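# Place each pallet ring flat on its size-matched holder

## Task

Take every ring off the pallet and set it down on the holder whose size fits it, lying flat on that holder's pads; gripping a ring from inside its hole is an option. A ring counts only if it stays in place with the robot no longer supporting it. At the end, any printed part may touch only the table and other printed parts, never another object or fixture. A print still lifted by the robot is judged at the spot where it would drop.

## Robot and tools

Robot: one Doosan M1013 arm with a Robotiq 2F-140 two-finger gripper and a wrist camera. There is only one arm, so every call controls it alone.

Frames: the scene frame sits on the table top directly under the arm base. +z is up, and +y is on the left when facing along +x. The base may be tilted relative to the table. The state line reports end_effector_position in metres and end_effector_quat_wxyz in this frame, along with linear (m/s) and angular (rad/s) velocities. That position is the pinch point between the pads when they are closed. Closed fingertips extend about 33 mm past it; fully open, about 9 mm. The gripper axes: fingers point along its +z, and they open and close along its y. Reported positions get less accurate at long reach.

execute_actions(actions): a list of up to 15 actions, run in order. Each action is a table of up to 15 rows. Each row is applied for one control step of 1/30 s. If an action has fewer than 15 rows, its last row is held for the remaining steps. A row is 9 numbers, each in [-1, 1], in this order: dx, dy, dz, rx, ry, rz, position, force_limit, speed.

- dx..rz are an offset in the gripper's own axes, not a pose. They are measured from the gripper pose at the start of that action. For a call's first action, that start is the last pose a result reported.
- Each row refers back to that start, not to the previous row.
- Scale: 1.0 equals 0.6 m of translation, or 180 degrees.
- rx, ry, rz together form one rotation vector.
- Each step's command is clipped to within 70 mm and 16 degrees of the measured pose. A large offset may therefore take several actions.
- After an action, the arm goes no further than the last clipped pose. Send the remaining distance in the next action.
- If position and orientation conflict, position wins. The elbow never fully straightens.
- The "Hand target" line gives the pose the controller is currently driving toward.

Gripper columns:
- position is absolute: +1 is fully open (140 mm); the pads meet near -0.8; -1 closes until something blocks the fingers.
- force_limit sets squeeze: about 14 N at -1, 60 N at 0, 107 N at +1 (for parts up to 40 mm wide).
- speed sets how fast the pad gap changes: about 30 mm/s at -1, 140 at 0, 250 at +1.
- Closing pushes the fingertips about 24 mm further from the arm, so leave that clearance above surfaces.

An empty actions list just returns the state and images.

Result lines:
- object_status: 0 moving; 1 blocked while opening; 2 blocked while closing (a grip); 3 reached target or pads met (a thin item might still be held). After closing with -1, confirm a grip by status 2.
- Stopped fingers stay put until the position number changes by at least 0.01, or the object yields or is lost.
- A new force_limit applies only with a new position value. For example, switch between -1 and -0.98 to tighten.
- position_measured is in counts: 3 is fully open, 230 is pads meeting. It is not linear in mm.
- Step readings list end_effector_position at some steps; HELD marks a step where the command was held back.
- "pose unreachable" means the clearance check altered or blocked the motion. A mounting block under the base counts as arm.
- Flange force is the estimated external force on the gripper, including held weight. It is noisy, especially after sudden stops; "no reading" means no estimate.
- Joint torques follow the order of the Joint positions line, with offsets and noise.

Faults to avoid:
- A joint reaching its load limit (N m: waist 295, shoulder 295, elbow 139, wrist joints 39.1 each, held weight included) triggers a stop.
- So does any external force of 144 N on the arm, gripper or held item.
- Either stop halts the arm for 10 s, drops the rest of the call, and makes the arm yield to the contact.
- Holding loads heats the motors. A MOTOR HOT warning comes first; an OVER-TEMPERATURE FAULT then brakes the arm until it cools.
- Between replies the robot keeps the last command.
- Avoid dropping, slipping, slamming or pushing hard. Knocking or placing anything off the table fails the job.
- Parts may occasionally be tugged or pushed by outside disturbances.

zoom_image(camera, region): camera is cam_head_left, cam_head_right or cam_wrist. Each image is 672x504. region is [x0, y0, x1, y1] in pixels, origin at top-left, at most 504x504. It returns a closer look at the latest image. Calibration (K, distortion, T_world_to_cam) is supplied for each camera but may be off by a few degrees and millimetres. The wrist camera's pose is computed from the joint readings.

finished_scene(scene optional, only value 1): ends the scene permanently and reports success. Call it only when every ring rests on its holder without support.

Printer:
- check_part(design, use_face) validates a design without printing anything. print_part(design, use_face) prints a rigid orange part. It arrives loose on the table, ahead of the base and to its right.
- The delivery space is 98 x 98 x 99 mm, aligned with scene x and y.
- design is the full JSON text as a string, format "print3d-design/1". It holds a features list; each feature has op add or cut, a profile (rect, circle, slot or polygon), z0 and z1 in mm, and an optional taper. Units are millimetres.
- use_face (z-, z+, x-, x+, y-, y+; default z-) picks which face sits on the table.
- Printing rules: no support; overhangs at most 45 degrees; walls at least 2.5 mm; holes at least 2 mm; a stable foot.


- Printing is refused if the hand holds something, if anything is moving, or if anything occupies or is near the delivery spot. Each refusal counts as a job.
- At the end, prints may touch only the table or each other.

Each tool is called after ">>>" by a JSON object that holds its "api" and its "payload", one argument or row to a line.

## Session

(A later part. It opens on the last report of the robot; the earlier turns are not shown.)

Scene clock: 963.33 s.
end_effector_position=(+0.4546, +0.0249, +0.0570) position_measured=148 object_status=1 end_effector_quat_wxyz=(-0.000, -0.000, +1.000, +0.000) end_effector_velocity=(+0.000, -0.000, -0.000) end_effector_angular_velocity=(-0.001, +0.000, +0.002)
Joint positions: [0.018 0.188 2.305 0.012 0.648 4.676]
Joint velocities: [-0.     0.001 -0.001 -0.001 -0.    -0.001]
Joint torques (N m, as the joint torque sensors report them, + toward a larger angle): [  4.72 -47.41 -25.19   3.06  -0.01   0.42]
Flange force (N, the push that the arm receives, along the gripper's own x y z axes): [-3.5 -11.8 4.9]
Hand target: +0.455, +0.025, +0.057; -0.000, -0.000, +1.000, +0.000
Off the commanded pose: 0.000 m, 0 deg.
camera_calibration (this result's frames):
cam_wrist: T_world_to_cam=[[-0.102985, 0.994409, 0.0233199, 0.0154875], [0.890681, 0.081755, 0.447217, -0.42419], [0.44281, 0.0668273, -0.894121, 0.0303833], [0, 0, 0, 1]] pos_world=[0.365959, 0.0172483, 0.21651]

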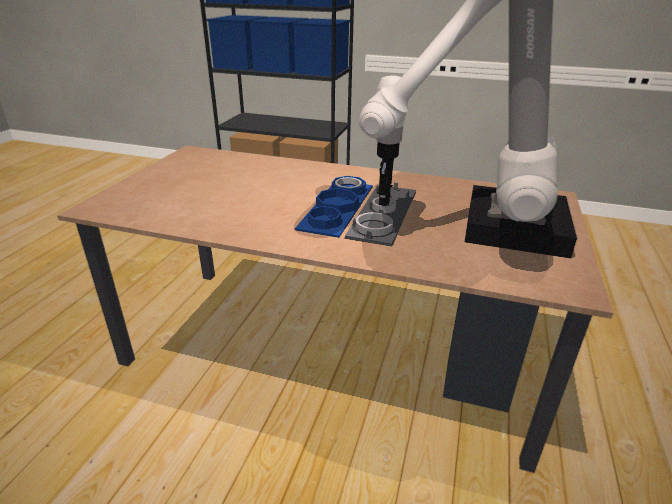

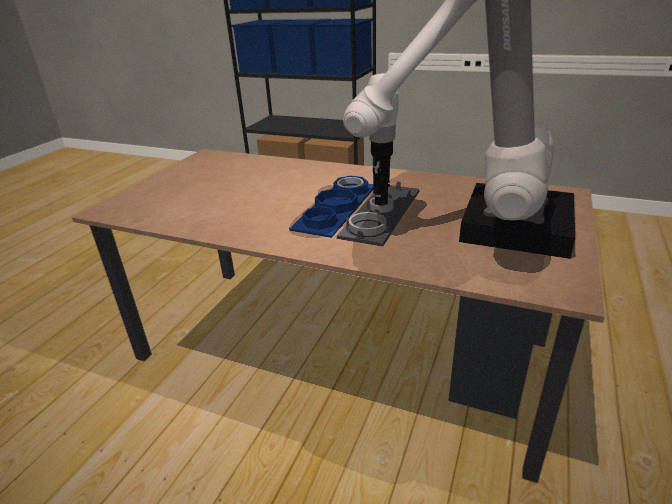

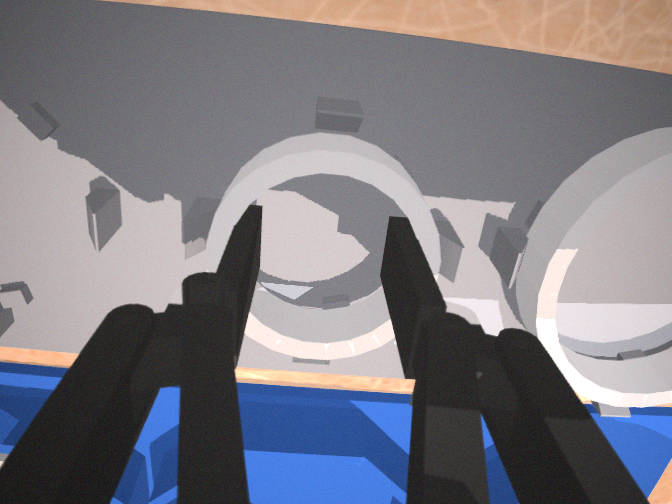

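>>> {"api": "execute_actions", "payload": {
  "actions": [
    [[0,0,0.0004,0,0,0,0.3,0.5,-0.7],[0,0,0.0013,0,0,0,0.3,0.5,-0.7],[0,0,0.0024,0,0,0,0.3,0.5,-0.7],[0,0,0.0036,0,0,0,0.3,0.5,-0.7],[0,0,0.0047,0,0,0,0.3,0.5,-0.7],[0,0,0.0056,0,0,0,0.3,0.5,-0.7],[0,0,0.0063,0,0,0,0.3,0.5,-0.7],[0,0,0.0068,0,0,0,0.3,0.5,-0.7],[0,0,0.0071,0,0,0,0.3,0.5,-0.7],[0,0,0.0072,0,0,0,0.3,0.5,-0.7],[0,0,0.0072,0,0,0,0.3,0.5,-0.7],[0,0,0.0072,0,0,0,0.3,0.5,-0.7],[0,0,0.0072,0,0,0,0.3,0.5,-0.7],[0,0,0.0072,0,0,0,0.3,0.5,-0.7],[0,0,0.0072,0,0,0,-0.35,0,-0.7]]
  ]
}}

Scene clock: 1008.00 s.
end_effector_position=(+0.4546, +0.0249, +0.0527) position_measured=148 object_status=0 end_effector_quat_wxyz=(+0.000, -0.000, +1.000, +0.000) end_effector_velocity=(-0.001, +0.000, +0.000) end_effector_angular_velocity=(+0.000, -0.000, -0.000)
Joint positions: [0.018 0.195 2.308 0.012 0.638 4.676]
Joint velocities: [ 0.    -0.002  0.002  0.    -0.001  0.   ]
Joint torques (N m, as the joint torque sensors report them, + toward a larger angle): [  3.12 -43.39 -24.51   3.13  -0.41   0.65]
Flange force (N, the push that the arm receives, along the gripper's own x y z axes): [2.5 -8.7 -4.2]
Hand target: +0.455, +0.025, +0.053; -0.000, -0.000, +1.000, +0.000
Off the commanded pose: 0.000 m, 0 deg.
Step readings (end_effector_position):
0: (+0.4546, +0.0249, +0.0570)
1: (+0.4546, +0.0249, +0.0570)
2: (+0.4546, +0.0249, +0.0568)
4: (+0.4546, +0.0249, +0.0559)
8: (+0.4545, +0.0249, +0.0535)
15: end_effector_position above
camera_calibration (this result's frames):
cam_wrist: T_world_to_cam=[[-0.102991, 0.994409, 0.0233161, 0.0155872], [0.890668, 0.0817597, 0.447243, -0.422269], [0.442836, 0.0668288, -0.894109, 0.0265209], [0, 0, 0, 1]] pos_world=[0.365963, 0.0172522, 0.212206]

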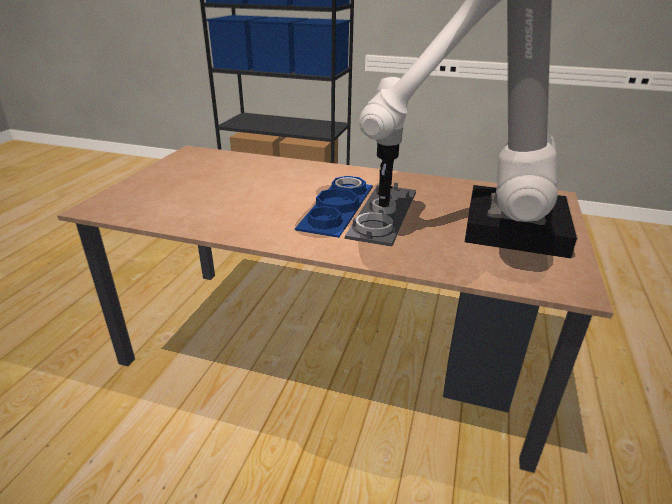

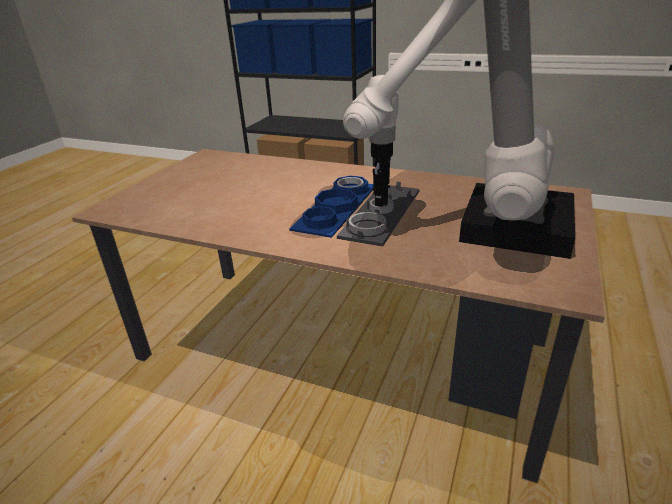

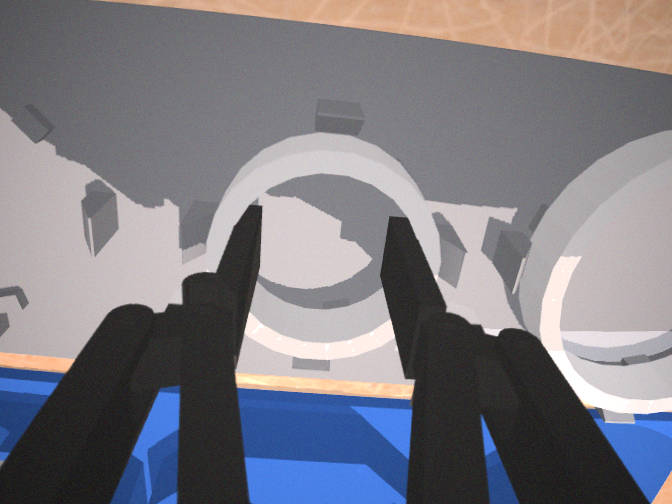

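>>> {"api": "execute_actions", "payload": {
  "actions": []
}}

>>> {"api": "zoom_image", "payload": {
  "camera": "cam_wrist",
  "region": [280, 280, 370, 370]
}}

>>> {"api": "zoom_image", "payload": {
  "camera": "cam_wrist",
  "region": [170, 85, 480, 385]
}}

Scene clock: 1013.20 s.
end_effector_position=(+0.4545, +0.0249, +0.0527) position_measured=173 object_status=3 end_effector_quat_wxyz=(-0.000, -0.000, +1.000, +0.000) end_effector_velocity=(+0.000, -0.000, +0.000) end_effector_angular_velocity=(-0.000, -0.001, +0.000)
Joint positions: [0.018 0.195 2.308 0.012 0.638 4.676]
Joint velocities: [-0.001 -0.001 -0.    -0.    -0.    -0.001]
Joint torques (N m, as the joint torque sensors report them, + toward a larger angle): [  1.36 -45.82 -22.9    2.9    0.22   0.51]
Flange force (N, the push that the arm receives, along the gripper's own x y z axes): [-4.1 -4.5 0.5]
Hand target: +0.455, +0.025, +0.053; -0.000, -0.000, +1.000, +0.000
Off the commanded pose: 0.000 m, 0 deg.
camera_calibration (this result's frames):
cam_wrist: T_world_to_cam=[[-0.102999, 0.994408, 0.0233256, 0.0155824], [0.890688, 0.0817661, 0.447202, -0.422241], [0.442794, 0.0668372, -0.894129, 0.0265311], [0, 0, 0, 1]] pos_world=[0.365942, 0.0172564, 0.212185]

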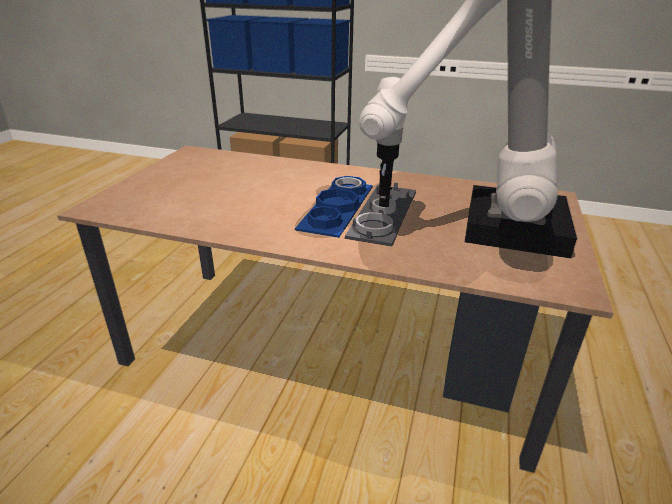

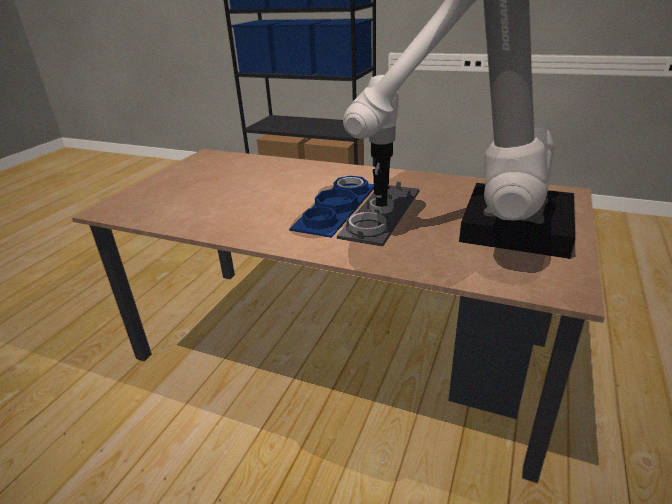

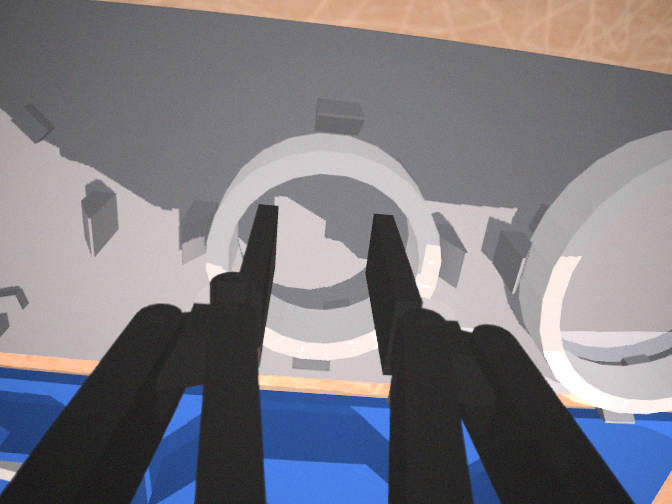

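Region (280, 280, 370, 370) of cam_wrist's 672x504 image, scaled by 5.600, with more detail than that image has.

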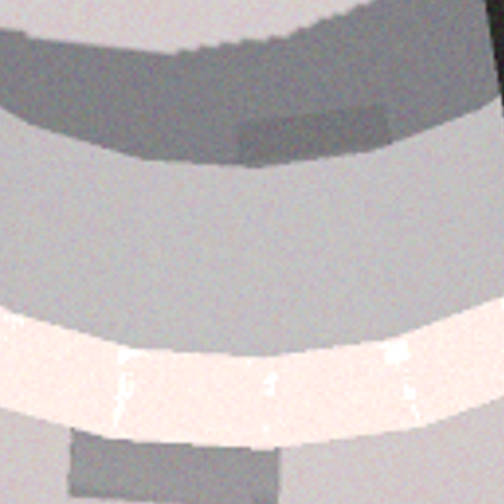

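Region (170, 85, 480, 385) of cam_wrist's 672x504 image, scaled by 1.626, with more detail than that image has; it fills the top 488 rows of this view, and the rest is white.

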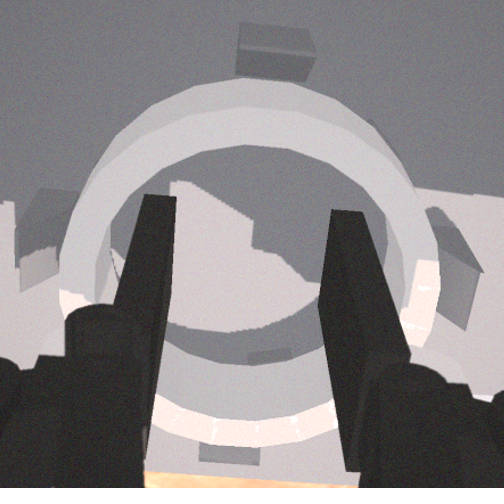

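>>> {"api": "execute_actions", "payload": {
  "actions": [
    [[0,0,-0.0016,0,0,0,-0.35,0,-0.7],[0,0,-0.006,0,0,0,-0.35,0,-0.7],[0,0,-0.0129,0,0,0,-0.35,0,-0.7],[0,0,-0.0214,0,0,0,-0.35,0,-0.7],[0,0,-0.0303,0,0,0,-0.35,0,-0.7],[-0.0021,-0.0018,-0.0388,0,0,0,-0.35,0,-0.7],[-0.0062,-0.0054,-0.0457,0,0,0,-0.35,0,-0.7],[-0.0123,-0.0109,-0.0501,0,0,0,-0.35,0,-0.7],[-0.0205,-0.0182,-0.0517,0,0,0,-0.35,0,-0.7],[-0.0308,-0.0272,-0.0517,0,0,0,-0.35,0,-0.7],[-0.0431,-0.0381,-0.0517,0,0,0,-0.35,0,-0.7],[-0.0575,-0.0508,-0.0517,0,0,0,-0.13,0,-0.7],[-0.074,-0.0654,-0.0517,0,0,0,-0.13,0,-0.7],[-0.0904,-0.0799,-0.0517,0,0,0,-0.13,0,-0.7],[-0.1068,-0.0944,-0.0517,0,0,0,-0.13,0,-0.7]],
    [[-0.0534,-0.0472,0,0,0,0,-0.13,0,-0.7],[-0.0698,-0.0617,0,0,0,0,-0.13,0,-0.7],[-0.0863,-0.0763,0,0,0,0,-0.13,0,-0.7],[-0.1027,-0.0908,0,0,0,0,-0.13,0,-0.7],[-0.1192,-0.1053,0,0,0,0,-0.13,0,-0.7],[-0.1356,-0.1199,0,0,0,0,-0.13,0,-0.7],[-0.152,-0.1344,0,0,0,0,-0.13,0,-0.7],[-0.1685,-0.1489,0,0,0,0,-0.13,0,-0.7],[-0.1828,-0.1616,0,0,0,0,-0.13,0,-0.7],[-0.1952,-0.1725,0.002,0,0,0,-0.13,0,-0.7],[-0.2054,-0.1816,0.005,0,0,0,-0.13,0,-0.7],[-0.2137,-0.1889,0.008,0,0,0,-0.13,0,-0.7],[-0.2198,-0.1943,0.011,0,0,0,-0.13,0,-0.7],[-0.2239,-0.1979,0.0125,0,0,0,-0.13,0,-0.7],[-0.226,-0.1998,0.0133,0,0,0,-0.13,0,-0.7]]
  ]
}}

Scene clock: 1034.43 s.
end_effector_position=(+0.6262, -0.1281, +0.0780) position_measured=145 object_status=3 end_effector_quat_wxyz=(+0.001, +0.000, +1.000, -0.001) end_effector_velocity=(+0.118, -0.096, -0.048) end_effector_angular_velocity=(+0.011, +0.014, +0.001)
Joint positions: [-0.215  0.392  1.949  0.007  0.8    4.449]
Joint velocities: [-0.101  0.233 -0.25   0.01   0.034 -0.109]
Joint torques (N m, as the joint torque sensors report them, + toward a larger angle): [  9.1  -74.68 -23.15   2.9    0.58   0.6 ]
Flange force (N, the push that the arm receives, along the gripper's own x y z axes): [1.9 -4.7 -7.8]
Flange force at the end of the 1st action (N, along the gripper's axes at the end of the call): [5.3 -12.1 -9.4]
Hand target: +0.631, -0.132, +0.076; +0.000, +0.000, +1.000, -0.001
Off the commanded pose: 0.007 m, 0 deg.
Step readings (end_effector_position; steps 1 to 15: 1st action; 16 to 30: 2nd action):
0: (+0.4546, +0.0249, +0.0527)
1: (+0.4545, +0.0249, +0.0528)
2: (+0.4545, +0.0249, +0.0534)
4: (+0.4545, +0.0249, +0.0579)
8: (+0.4568, +0.0231, +0.0761)
15: (+0.4959, -0.0123, +0.0841)
16: (+0.5049, -0.0205, +0.0843)
17: (+0.5141, -0.0290, +0.0845)
19: (+0.5332, -0.0467, +0.0849)
23: (+0.5723, -0.0816, +0.0849)
30: end_effector_position above
camera_calibration (this result's frames):
cam_wrist: T_world_to_cam=[[-0.10215, 0.994549, 0.0209369, 0.184507], [0.890189, 0.0819969, 0.448152, -0.573672], [0.443992, 0.0644165, -0.893712, -0.0177401], [0, 0, 0, 1]] pos_world=[0.5374, -0.135319, 0.237374]

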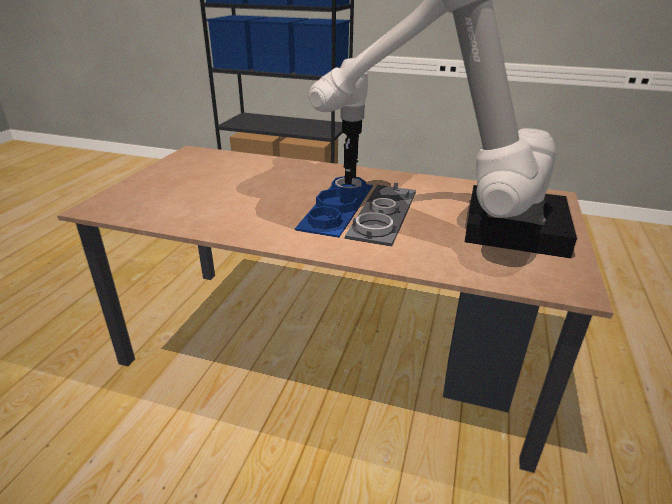

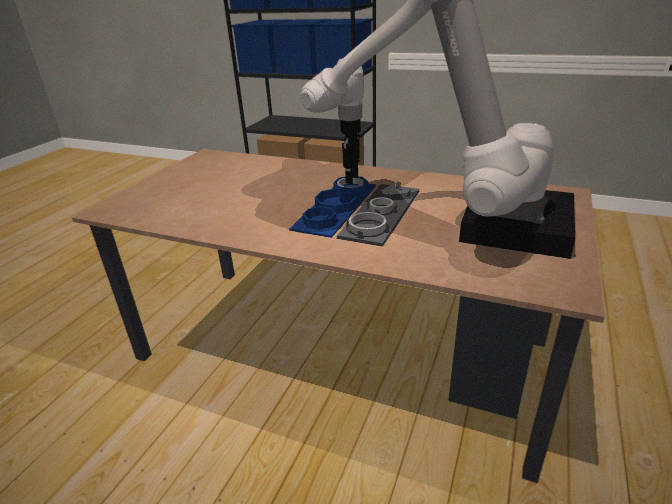

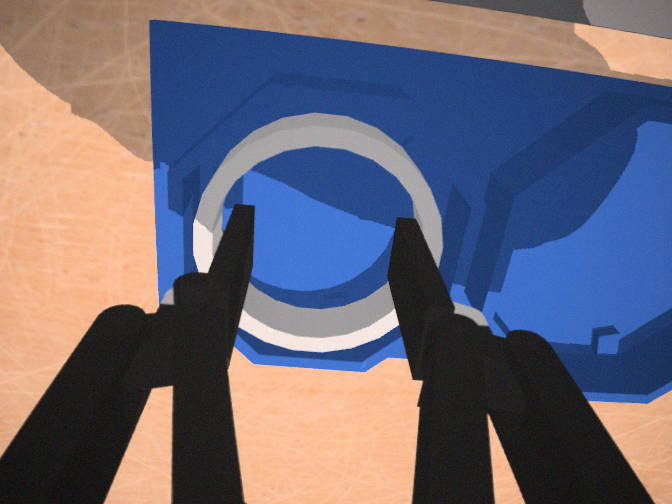

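>>> {"api": "execute_actions", "payload": {
  "actions": []
}}

>>> {"api": "zoom_image", "payload": {
  "camera": "cam_wrist",
  "region": [285, 90, 375, 150]
}}

>>> {"api": "zoom_image", "payload": {
  "camera": "cam_wrist",
  "region": [285, 290, 375, 360]
}}

>>> {"api": "zoom_image", "payload": {
  "camera": "cam_wrist",
  "region": [185, 185, 245, 275]
}}

>>> {"api": "zoom_image", "payload": {
  "camera": "cam_wrist",
  "region": [410, 185, 470, 275]
}}

Scene clock: 1038.37 s.
end_effector_position=(+0.6314, -0.1321, +0.0761) position_measured=145 object_status=3 end_effector_quat_wxyz=(+0.000, +0.000, +1.000, -0.001) end_effector_velocity=(+0.001, -0.000, -0.000) end_effector_angular_velocity=(-0.000, -0.000, +0.001)
Joint positions: [-0.219  0.401  1.939  0.008  0.801  4.444]
Joint velocities: [ 0.     0.001 -0.002 -0.001 -0.    -0.   ]
Joint torques (N m, as the joint torque sensors report them, + toward a larger angle): [  1.82 -65.6  -28.04   3.02   0.37   0.6 ]
Flange force (N, the push that the arm receives, along the gripper's own x y z axes): [3.3 -3.9 -5.9]
Hand target: +0.631, -0.132, +0.076; +0.000, +0.000, +1.000, -0.001
Off the commanded pose: 0.000 m, 0 deg.
camera_calibration (this result's frames):
cam_wrist: T_world_to_cam=[[-0.102389, 0.994514, 0.021432, 0.189136], [0.890307, 0.082008, 0.447914, -0.577161], [0.443699, 0.0649426, -0.893819, -0.0211486], [0, 0, 0, 1]] pos_world=[0.5426, -0.139393, 0.235562]

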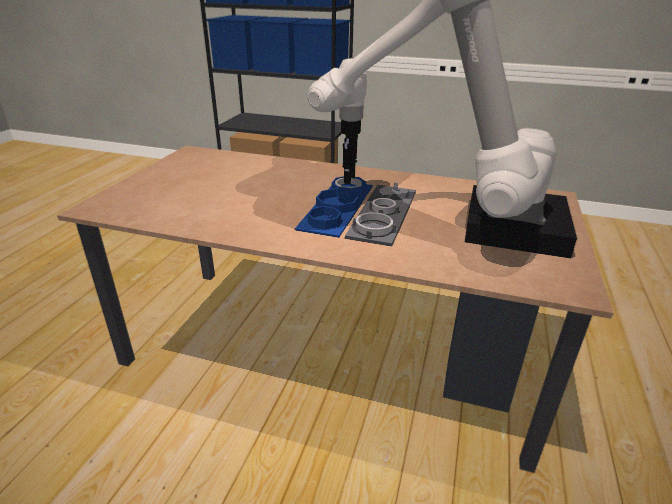

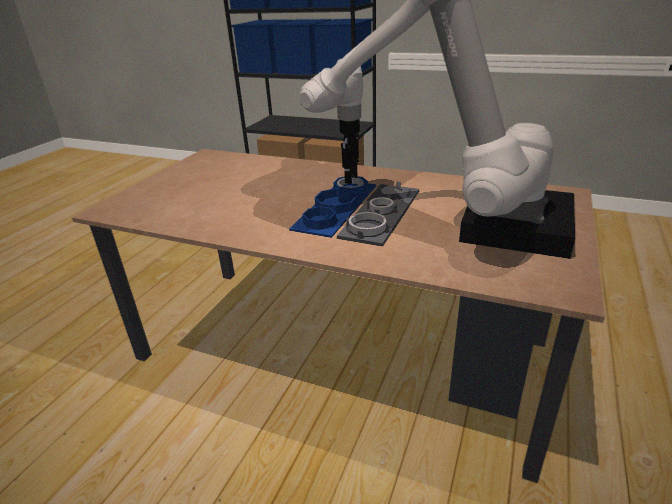

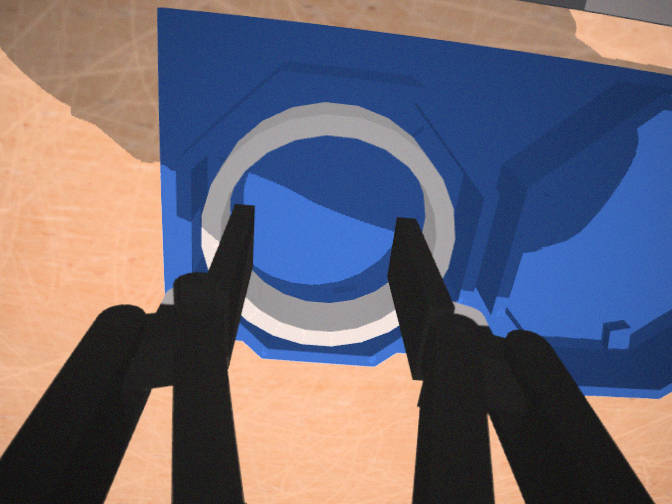

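Region (285, 90, 375, 150) of cam_wrist's 672x504 image, scaled by 5.600, with more detail than that image has.

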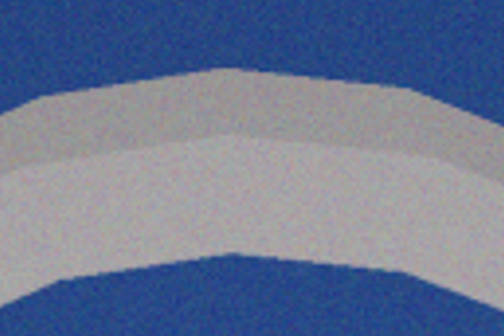

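Region (285, 290, 375, 360) of cam_wrist's 672x504 image, scaled by 5.600, with more detail than that image has.

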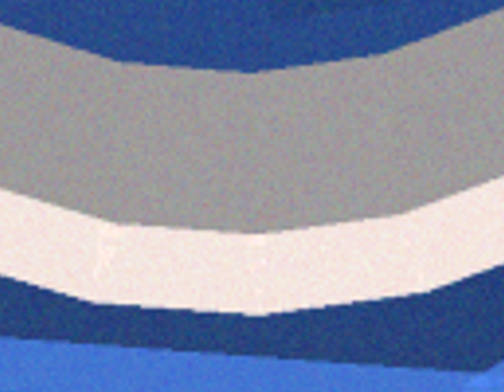

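Region (185, 185, 245, 275) of cam_wrist's 672x504 image, scaled by 5.600, with more detail than that image has.

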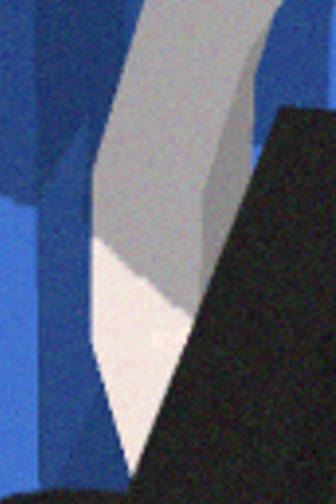

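Region (410, 185, 470, 275) of cam_wrist's 672x504 image, scaled by 5.600, with more detail than that image has.

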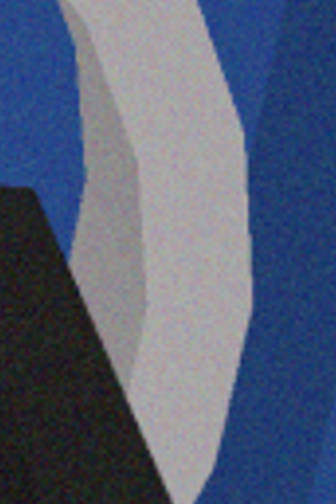

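>>> {"api": "execute_actions", "payload": {
  "actions": [
    [[-0.0004,0.0003,0.0008,-0.0001,0,0,-0.13,0.5,-0.7],[-0.0014,0.0011,0.0033,-0.0002,0.0001,-0.0001,-0.13,0.5,-0.7],[-0.0028,0.0023,0.0071,-0.0003,0.0002,-0.0001,-0.13,0.5,-0.7],[-0.0043,0.0034,0.0122,-0.0004,0.0002,-0.0002,-0.13,0.5,-0.7],[-0.0053,0.0042,0.0181,-0.0005,0.0003,-0.0002,-0.13,0.5,-0.7],[-0.0057,0.0045,0.0244,-0.0006,0.0003,-0.0002,-0.13,0.5,-0.7],[-0.0057,0.0045,0.0307,-0.0006,0.0003,-0.0002,-0.13,0.5,-0.7],[-0.0057,0.0045,0.0366,-0.0006,0.0003,-0.0002,-0.13,0.5,-0.7],[-0.0057,0.0045,0.0417,-0.0006,0.0003,-0.0002,-0.13,0.5,-0.7],[-0.0057,0.0045,0.0455,-0.0006,0.0003,-0.0002,-0.13,0.5,-0.7],[-0.0057,0.0045,0.048,-0.0006,0.0003,-0.0002,-0.13,0.5,-0.7],[-0.0057,0.0045,0.0488,-0.0006,0.0003,-0.0002,-0.13,0.5,-0.7],[-0.0057,0.0045,0.0488,-0.0006,0.0003,-0.0002,-0.13,0.5,-0.7],[-0.0057,0.0045,0.0488,-0.0006,0.0003,-0.0002,0.5,0.5,-0.7]]
  ]
}}

Scene clock: 1070.87 s.
end_effector_position=(+0.6348, -0.1294, +0.0470) position_measured=143 object_status=0 end_effector_quat_wxyz=(+0.000, -0.000, +1.000, +0.000) end_effector_velocity=(+0.001, -0.000, -0.001) end_effector_angular_velocity=(-0.001, -0.003, +0.002)
Joint positions: [-0.214  0.441  1.947  0.011  0.754  4.446]
Joint velocities: [ 0.     0.001 -0.001 -0.001 -0.004 -0.001]
Joint torques (N m, as the joint torque sensors report them, + toward a larger angle): [ -0.52 -73.31 -27.19   3.23   0.1    0.39]
Flange force (N, the push that the arm receives, along the gripper's own x y z axes): [-2.4 -1.0 -1.0]
Hand target: +0.635, -0.129, +0.047; -0.000, -0.000, +1.000, +0.000
Off the commanded pose: 0.000 m, 0 deg.
Step readings (end_effector_position):
0: (+0.6314, -0.1321, +0.0761)
1: (+0.6314, -0.1321, +0.0761)
2: (+0.6316, -0.1320, +0.0757)
4: (+0.6326, -0.1312, +0.0730)
8: (+0.6349, -0.1296, +0.0606)
15: end_effector_position above
camera_calibration (this result's frames):
cam_wrist: T_world_to_cam=[[-0.102817, 0.994425, 0.0234015, 0.187632], [0.890666, 0.081563, 0.447283, -0.567637], [0.442881, 0.066831, -0.894086, -0.0481717], [0, 0, 0, 1]] pos_world=[0.546201, -0.137069, 0.206434]

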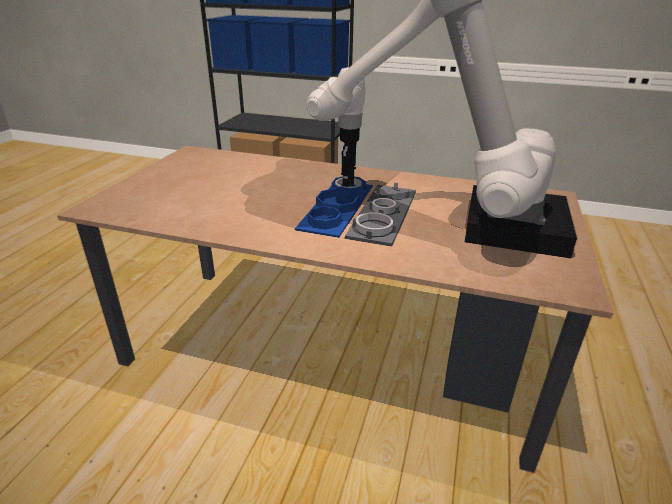

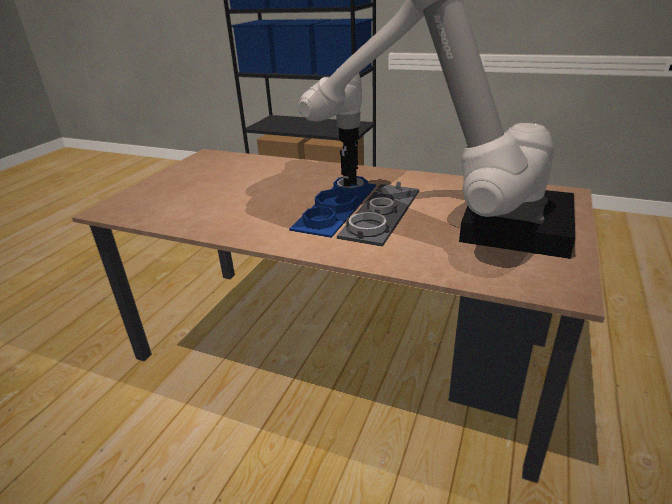

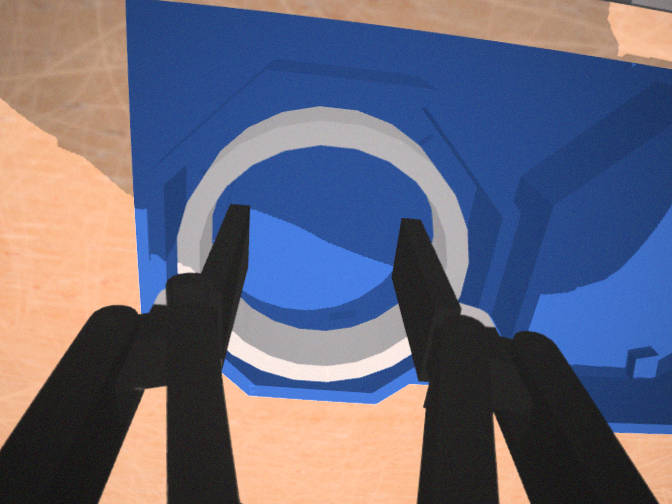

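>>> {"api": "execute_actions", "payload": {
  "actions": []
}}

>>> {"api": "zoom_image", "payload": {
  "camera": "cam_wrist",
  "region": [280, 95, 370, 155]
}}

>>> {"api": "zoom_image", "payload": {
  "camera": "cam_wrist",
  "region": [280, 305, 370, 395]
}}

Scene clock: 1073.67 s.
end_effector_position=(+0.6348, -0.1294, +0.0469) position_measured=115 object_status=1 end_effector_quat_wxyz=(-0.000, -0.000, +1.000, +0.000) end_effector_velocity=(+0.001, -0.000, +0.000) end_effector_angular_velocity=(-0.000, -0.001, +0.000)
Joint positions: [-0.214  0.441  1.947  0.011  0.754  4.446]
Joint velocities: [-0.    -0.    -0.001  0.    -0.    -0.001]
Joint torques (N m, as the joint torque sensors report them, + toward a larger angle): [  2.89 -71.6  -29.51   2.82   0.22   0.22]
Flange force (N, the push that the arm receives, along the gripper's own x y z axes): [5.0 -4.7 -1.0]
Hand target: +0.635, -0.129, +0.047; -0.000, -0.000, +1.000, +0.000
Off the commanded pose: 0.000 m, 0 deg.
camera_calibration (this result's frames):
cam_wrist: T_world_to_cam=[[-0.102985, 0.994407, 0.0234291, 0.187692], [0.890673, 0.0817042, 0.447244, -0.567539], [0.442828, 0.066927, -0.894105, -0.0481906], [0, 0, 0, 1]] pos_world=[0.546161, -0.137047, 0.206343]

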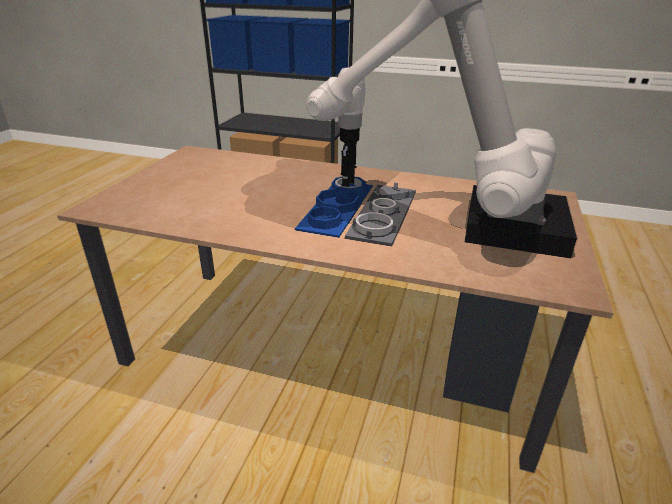

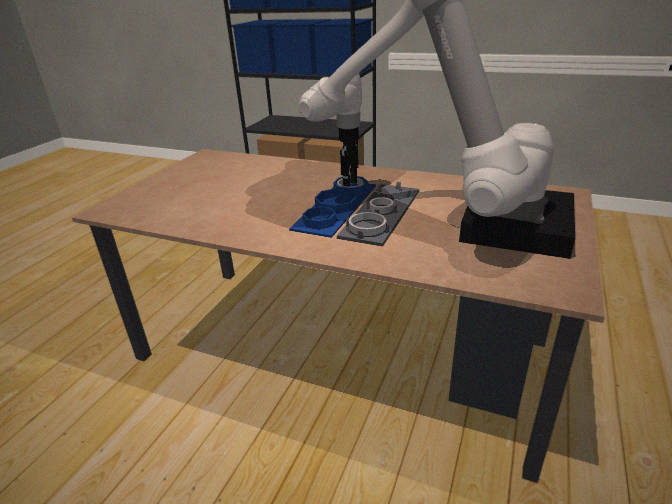

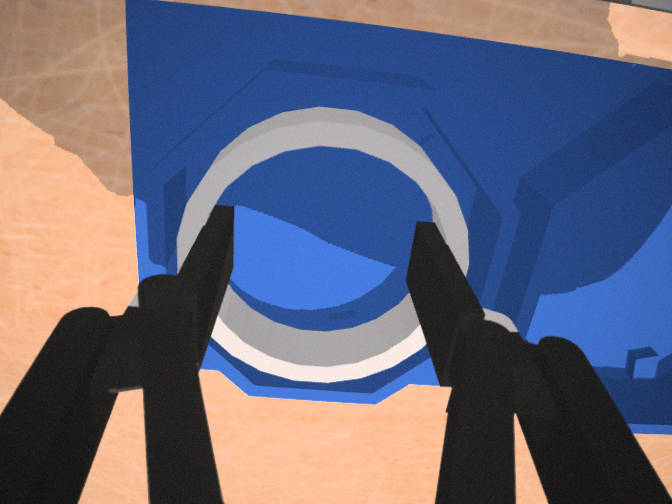

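Region (280, 95, 370, 155) of cam_wrist's 672x504 image, scaled by 5.600, with more detail than that image has.

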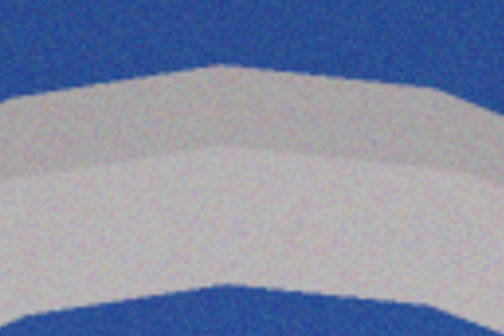

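Region (280, 305, 370, 395) of cam_wrist's 672x504 image, scaled by 5.600, with more detail than that image has.

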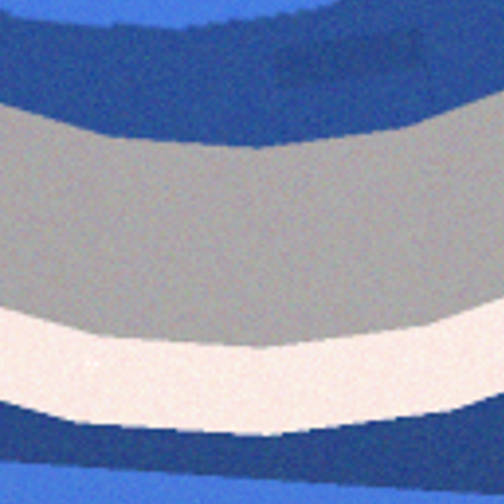

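>>> {"api": "execute_actions", "payload": {
  "actions": [
    [[0,0,-0.0017,0,0,0,0.5,0.5,-0.7],[0,0,-0.0066,0,0,0,0.5,0.5,-0.7],[0,0,-0.0142,0,0,0,0.5,0.5,-0.7],[0,0,-0.0235,0,0,0,0.5,0.5,-0.7],[0,0,-0.0333,0,0,0,0.5,0.5,-0.7],[0.0027,0.0001,-0.0426,0,0,0,0.5,0.5,-0.7],[0.0081,0.0002,-0.0502,0,0,0,0.5,0.5,-0.7],[0.0163,0.0004,-0.0551,0,0,0,0.5,0.5,-0.7],[0.0271,0.0006,-0.0568,0,0,0,0.5,0.5,-0.7],[0.0406,0.001,-0.0568,0,0,0,0.5,0.5,-0.7],[0.0569,0.0013,-0.0568,0,0,0,0.5,0.5,-0.7],[0.0759,0.0018,-0.0568,0,0,0,0.5,0.5,-0.7],[0.0948,0.0022,-0.0568,0,0,0,0.5,0.5,-0.7],[0.1138,0.0027,-0.0568,0,0,0,0.5,0.5,-0.7],[0.1328,0.0031,-0.0568,0,0,0,0.5,0.5,-0.7]],
    [[0.0626,0.0015,0,0,0,0,0.5,0.5,-0.7],[0.0816,0.0019,0,0,0,0,0.5,0.5,-0.7],[0.1005,0.0024,0,0,0,0,0.5,0.5,-0.7],[0.1195,0.0028,0,0,0,0,0.5,0.5,-0.7],[0.1385,0.0033,0,0,0,0,0.5,0.5,-0.7],[0.1574,0.0037,0,0,0,0,0.5,0.5,-0.7],[0.1737,0.0041,0.0009,0,0,0,0.5,0.5,-0.7],[0.1872,0.0044,0.0035,0,0,0,0.5,0.5,-0.7],[0.1981,0.0047,0.0075,0,0,0,0.5,0.5,-0.7],[0.2062,0.0049,0.0124,0,0,0,0.5,0.5,-0.7],[0.2116,0.005,0.0176,0,0,0,0.5,0.5,-0.7],[0.2143,0.0051,0.0225,0,0,0,0.5,0.5,-0.7],[0.2143,0.0051,0.0265,0,0,0,0.5,0.5,-0.7],[0.2143,0.0051,0.0291,0,0,0,0.5,0.5,-0.7],[0.2143,0.0051,0.03,0,0,0,0.5,0.5,-0.7]]
  ]
}}

Scene clock: 1121.13 s.
end_effector_position=(+0.4524, -0.1250, +0.0644) position_measured=115 object_status=1 end_effector_quat_wxyz=(-0.001, -0.000, +1.000, +0.000) end_effector_velocity=(-0.005, -0.002, -0.049) end_effector_angular_velocity=(+0.004, -0.006, -0.002)
Joint positions: [-0.304  0.197  2.274  0.01   0.674  4.356]
Joint velocities: [-0.011  0.073  0.043  0.011 -0.12  -0.018]
Joint torques (N m, as the joint torque sensors report them, + toward a larger angle): [  2.81 -52.32 -30.03   3.21   0.49   0.28]
Flange force (N, the push that the arm receives, along the gripper's own x y z axes): [-0.4 -4.6 5.6]
Flange force at the end of the 1st action (N, along the gripper's axes at the end of the call): [0.1 -3.3 1.4]
Hand target: +0.452, -0.125, +0.063; -0.001, -0.000, +1.000, +0.000
Off the commanded pose: 0.002 m, 0 deg.
Step readings (end_effector_position; steps 1 to 15: 1st action; 16 to 30: 2nd action):
0: (+0.6348, -0.1294, +0.0469)
1: (+0.6348, -0.1294, +0.0470)
2: (+0.6347, -0.1294, +0.0477)
4: (+0.6347, -0.1293, +0.0528)
8: (+0.6327, -0.1293, +0.0725)
15: (+0.5809, -0.1279, +0.0801)
16: (+0.5701, -0.1276, +0.0800)
17: (+0.5590, -0.1271, +0.0796)
19: (+0.5363, -0.1263, +0.0790)
23: (+0.4915, -0.1252, +0.0786)
30: end_effector_position above
camera_calibration (this result's frames):
cam_wrist: T_world_to_cam=[[-0.102863, 0.994421, 0.0233828, 0.164149], [0.891449, 0.0817316, 0.445689, -0.413562], [0.441292, 0.0666895, -0.894882, 0.0486557], [0, 0, 0, 1]] pos_world=[0.364083, -0.132677, 0.224023]

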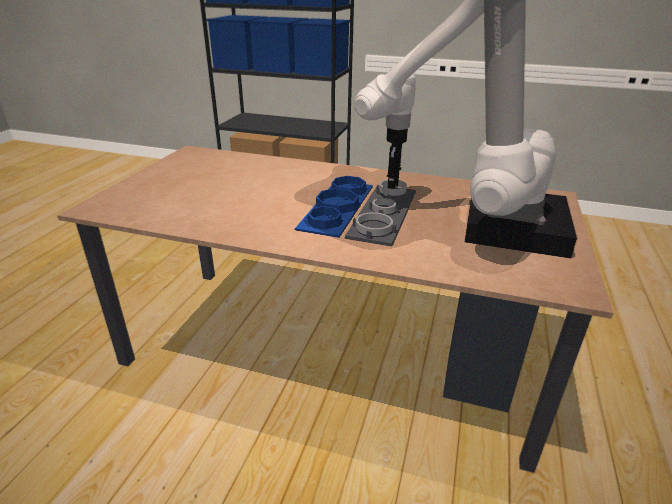

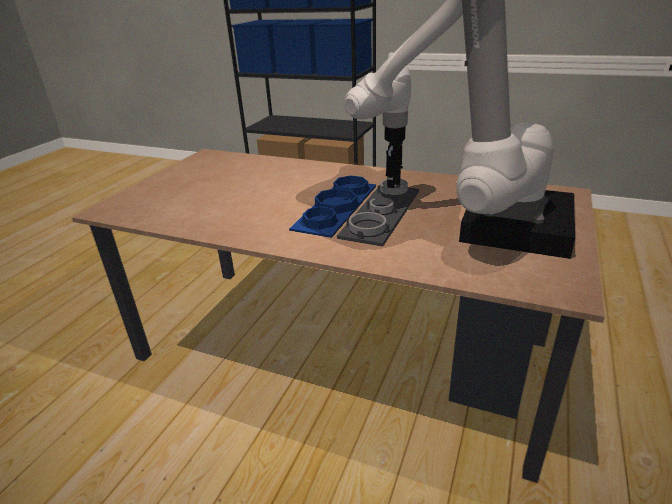

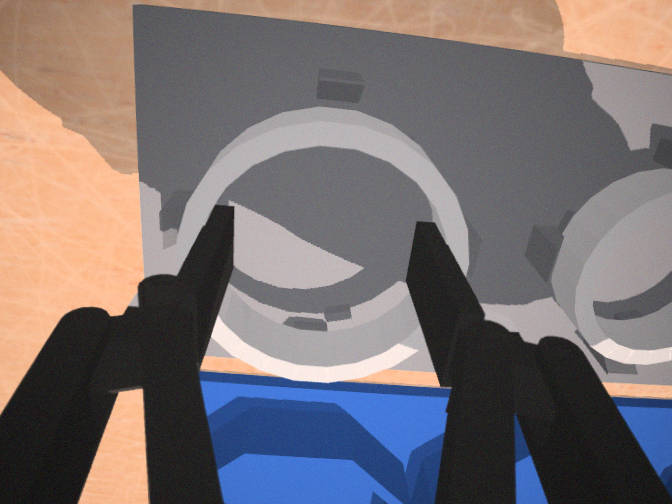

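>>> {"api": "execute_actions", "payload": {
  "actions": []
}}

>>> {"api": "zoom_image", "payload": {
  "camera": "cam_wrist",
  "region": [300, 60, 380, 130]
}}

>>> {"api": "zoom_image", "payload": {
  "camera": "cam_wrist",
  "region": [275, 300, 365, 390]
}}

>>> {"api": "zoom_image", "payload": {
  "camera": "cam_wrist",
  "region": [440, 205, 500, 295]
}}

>>> {"api": "zoom_image", "payload": {
  "camera": "cam_wrist",
  "region": [145, 180, 205, 270]
}}

Scene clock: 1126.90 s.
end_effector_position=(+0.4522, -0.1250, +0.0625) position_measured=115 object_status=1 end_effector_quat_wxyz=(-0.001, -0.000, +1.000, +0.000) end_effector_velocity=(+0.001, -0.000, +0.001) end_effector_angular_velocity=(-0.001, -0.002, -0.000)
Joint positions: [-0.304  0.2    2.275  0.011  0.669  4.356]
Joint velocities: [ 0.    -0.001 -0.001  0.     0.    -0.   ]
Joint torques (N m, as the joint torque sensors report them, + toward a larger angle): [  1.44 -49.61 -26.11   3.03   0.18   1.18]
Flange force (N, the push that the arm receives, along the gripper's own x y z axes): [-1.4 -6.9 5.7]
Hand target: +0.452, -0.125, +0.063; -0.001, -0.000, +1.000, +0.000
Off the commanded pose: 0.000 m, 0 deg.
camera_calibration (this result's frames):
cam_wrist: T_world_to_cam=[[-0.10287, 0.994415, 0.023576, 0.164151], [0.891394, 0.081643, 0.445814, -0.412563], [0.4414, 0.0668763, -0.894815, 0.0470561], [0, 0, 0, 1]] pos_world=[0.363872, -0.132698, 0.222163]

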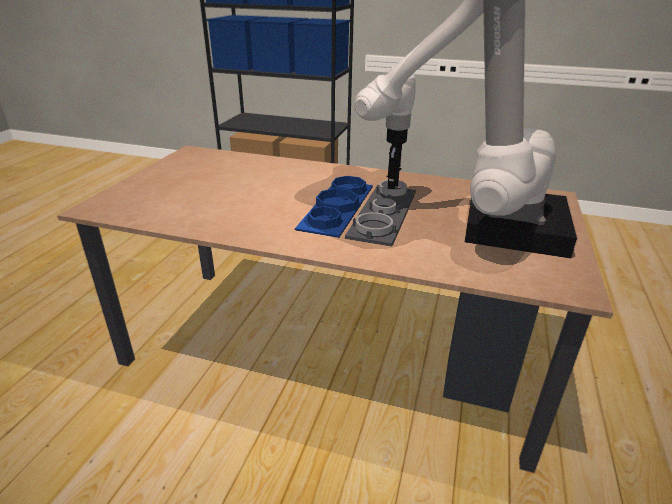

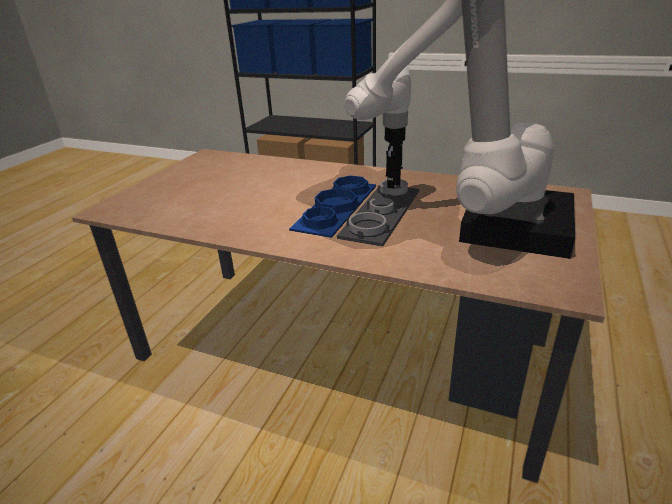

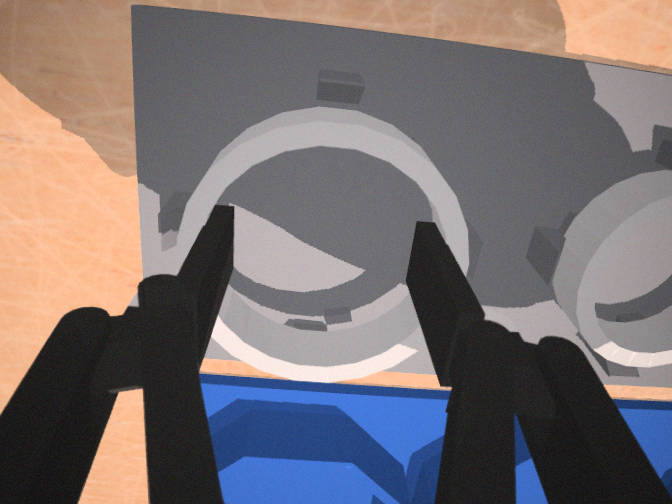

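Region (300, 60, 380, 130) of cam_wrist's 672x504 image, scaled by 6.300, with more detail than that image has; it fills the top 441 rows of this view, and the rest is white.

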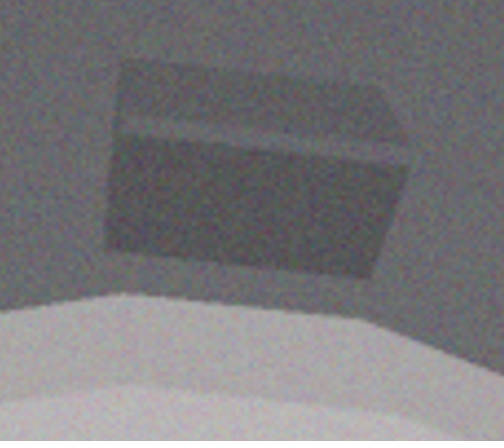

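Region (275, 300, 365, 390) of cam_wrist's 672x504 image, scaled by 5.600, with more detail than that image has.

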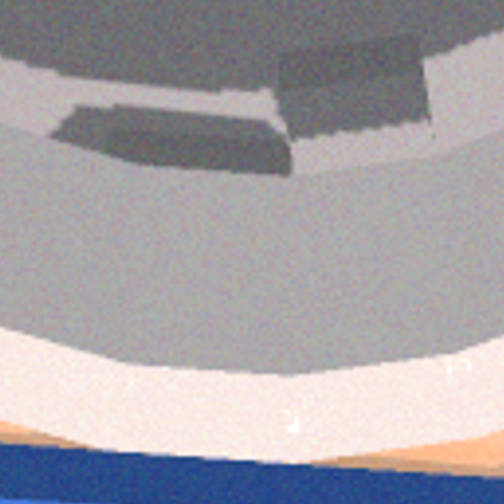

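Region (440, 205, 500, 295) of cam_wrist's 672x504 image, scaled by 5.600, with more detail than that image has.

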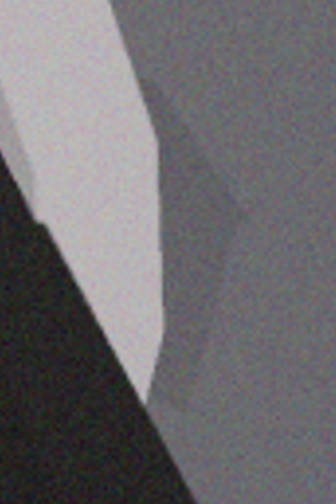

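Region (145, 180, 205, 270) of cam_wrist's 672x504 image, scaled by 5.600, with more detail than that image has.

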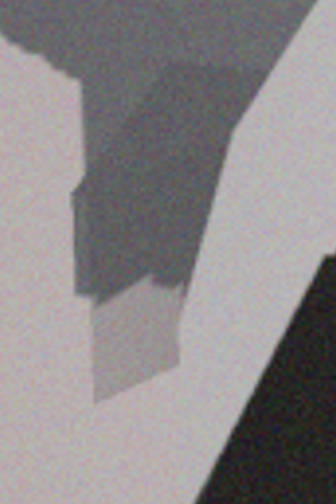

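>>> {"api": "zoom_image", "payload": {
  "camera": "cam_wrist",
  "region": [318, 300, 360, 336]
}}

Region (318, 300, 360, 336) of cam_wrist's 672x504 image, scaled by 12.000, with more detail than that image has; it fills the top 432 rows of this view, and the rest is white.

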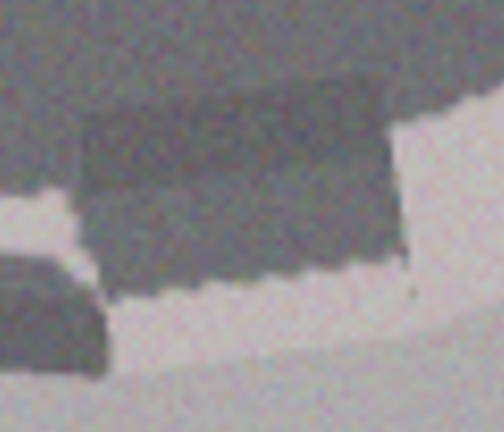

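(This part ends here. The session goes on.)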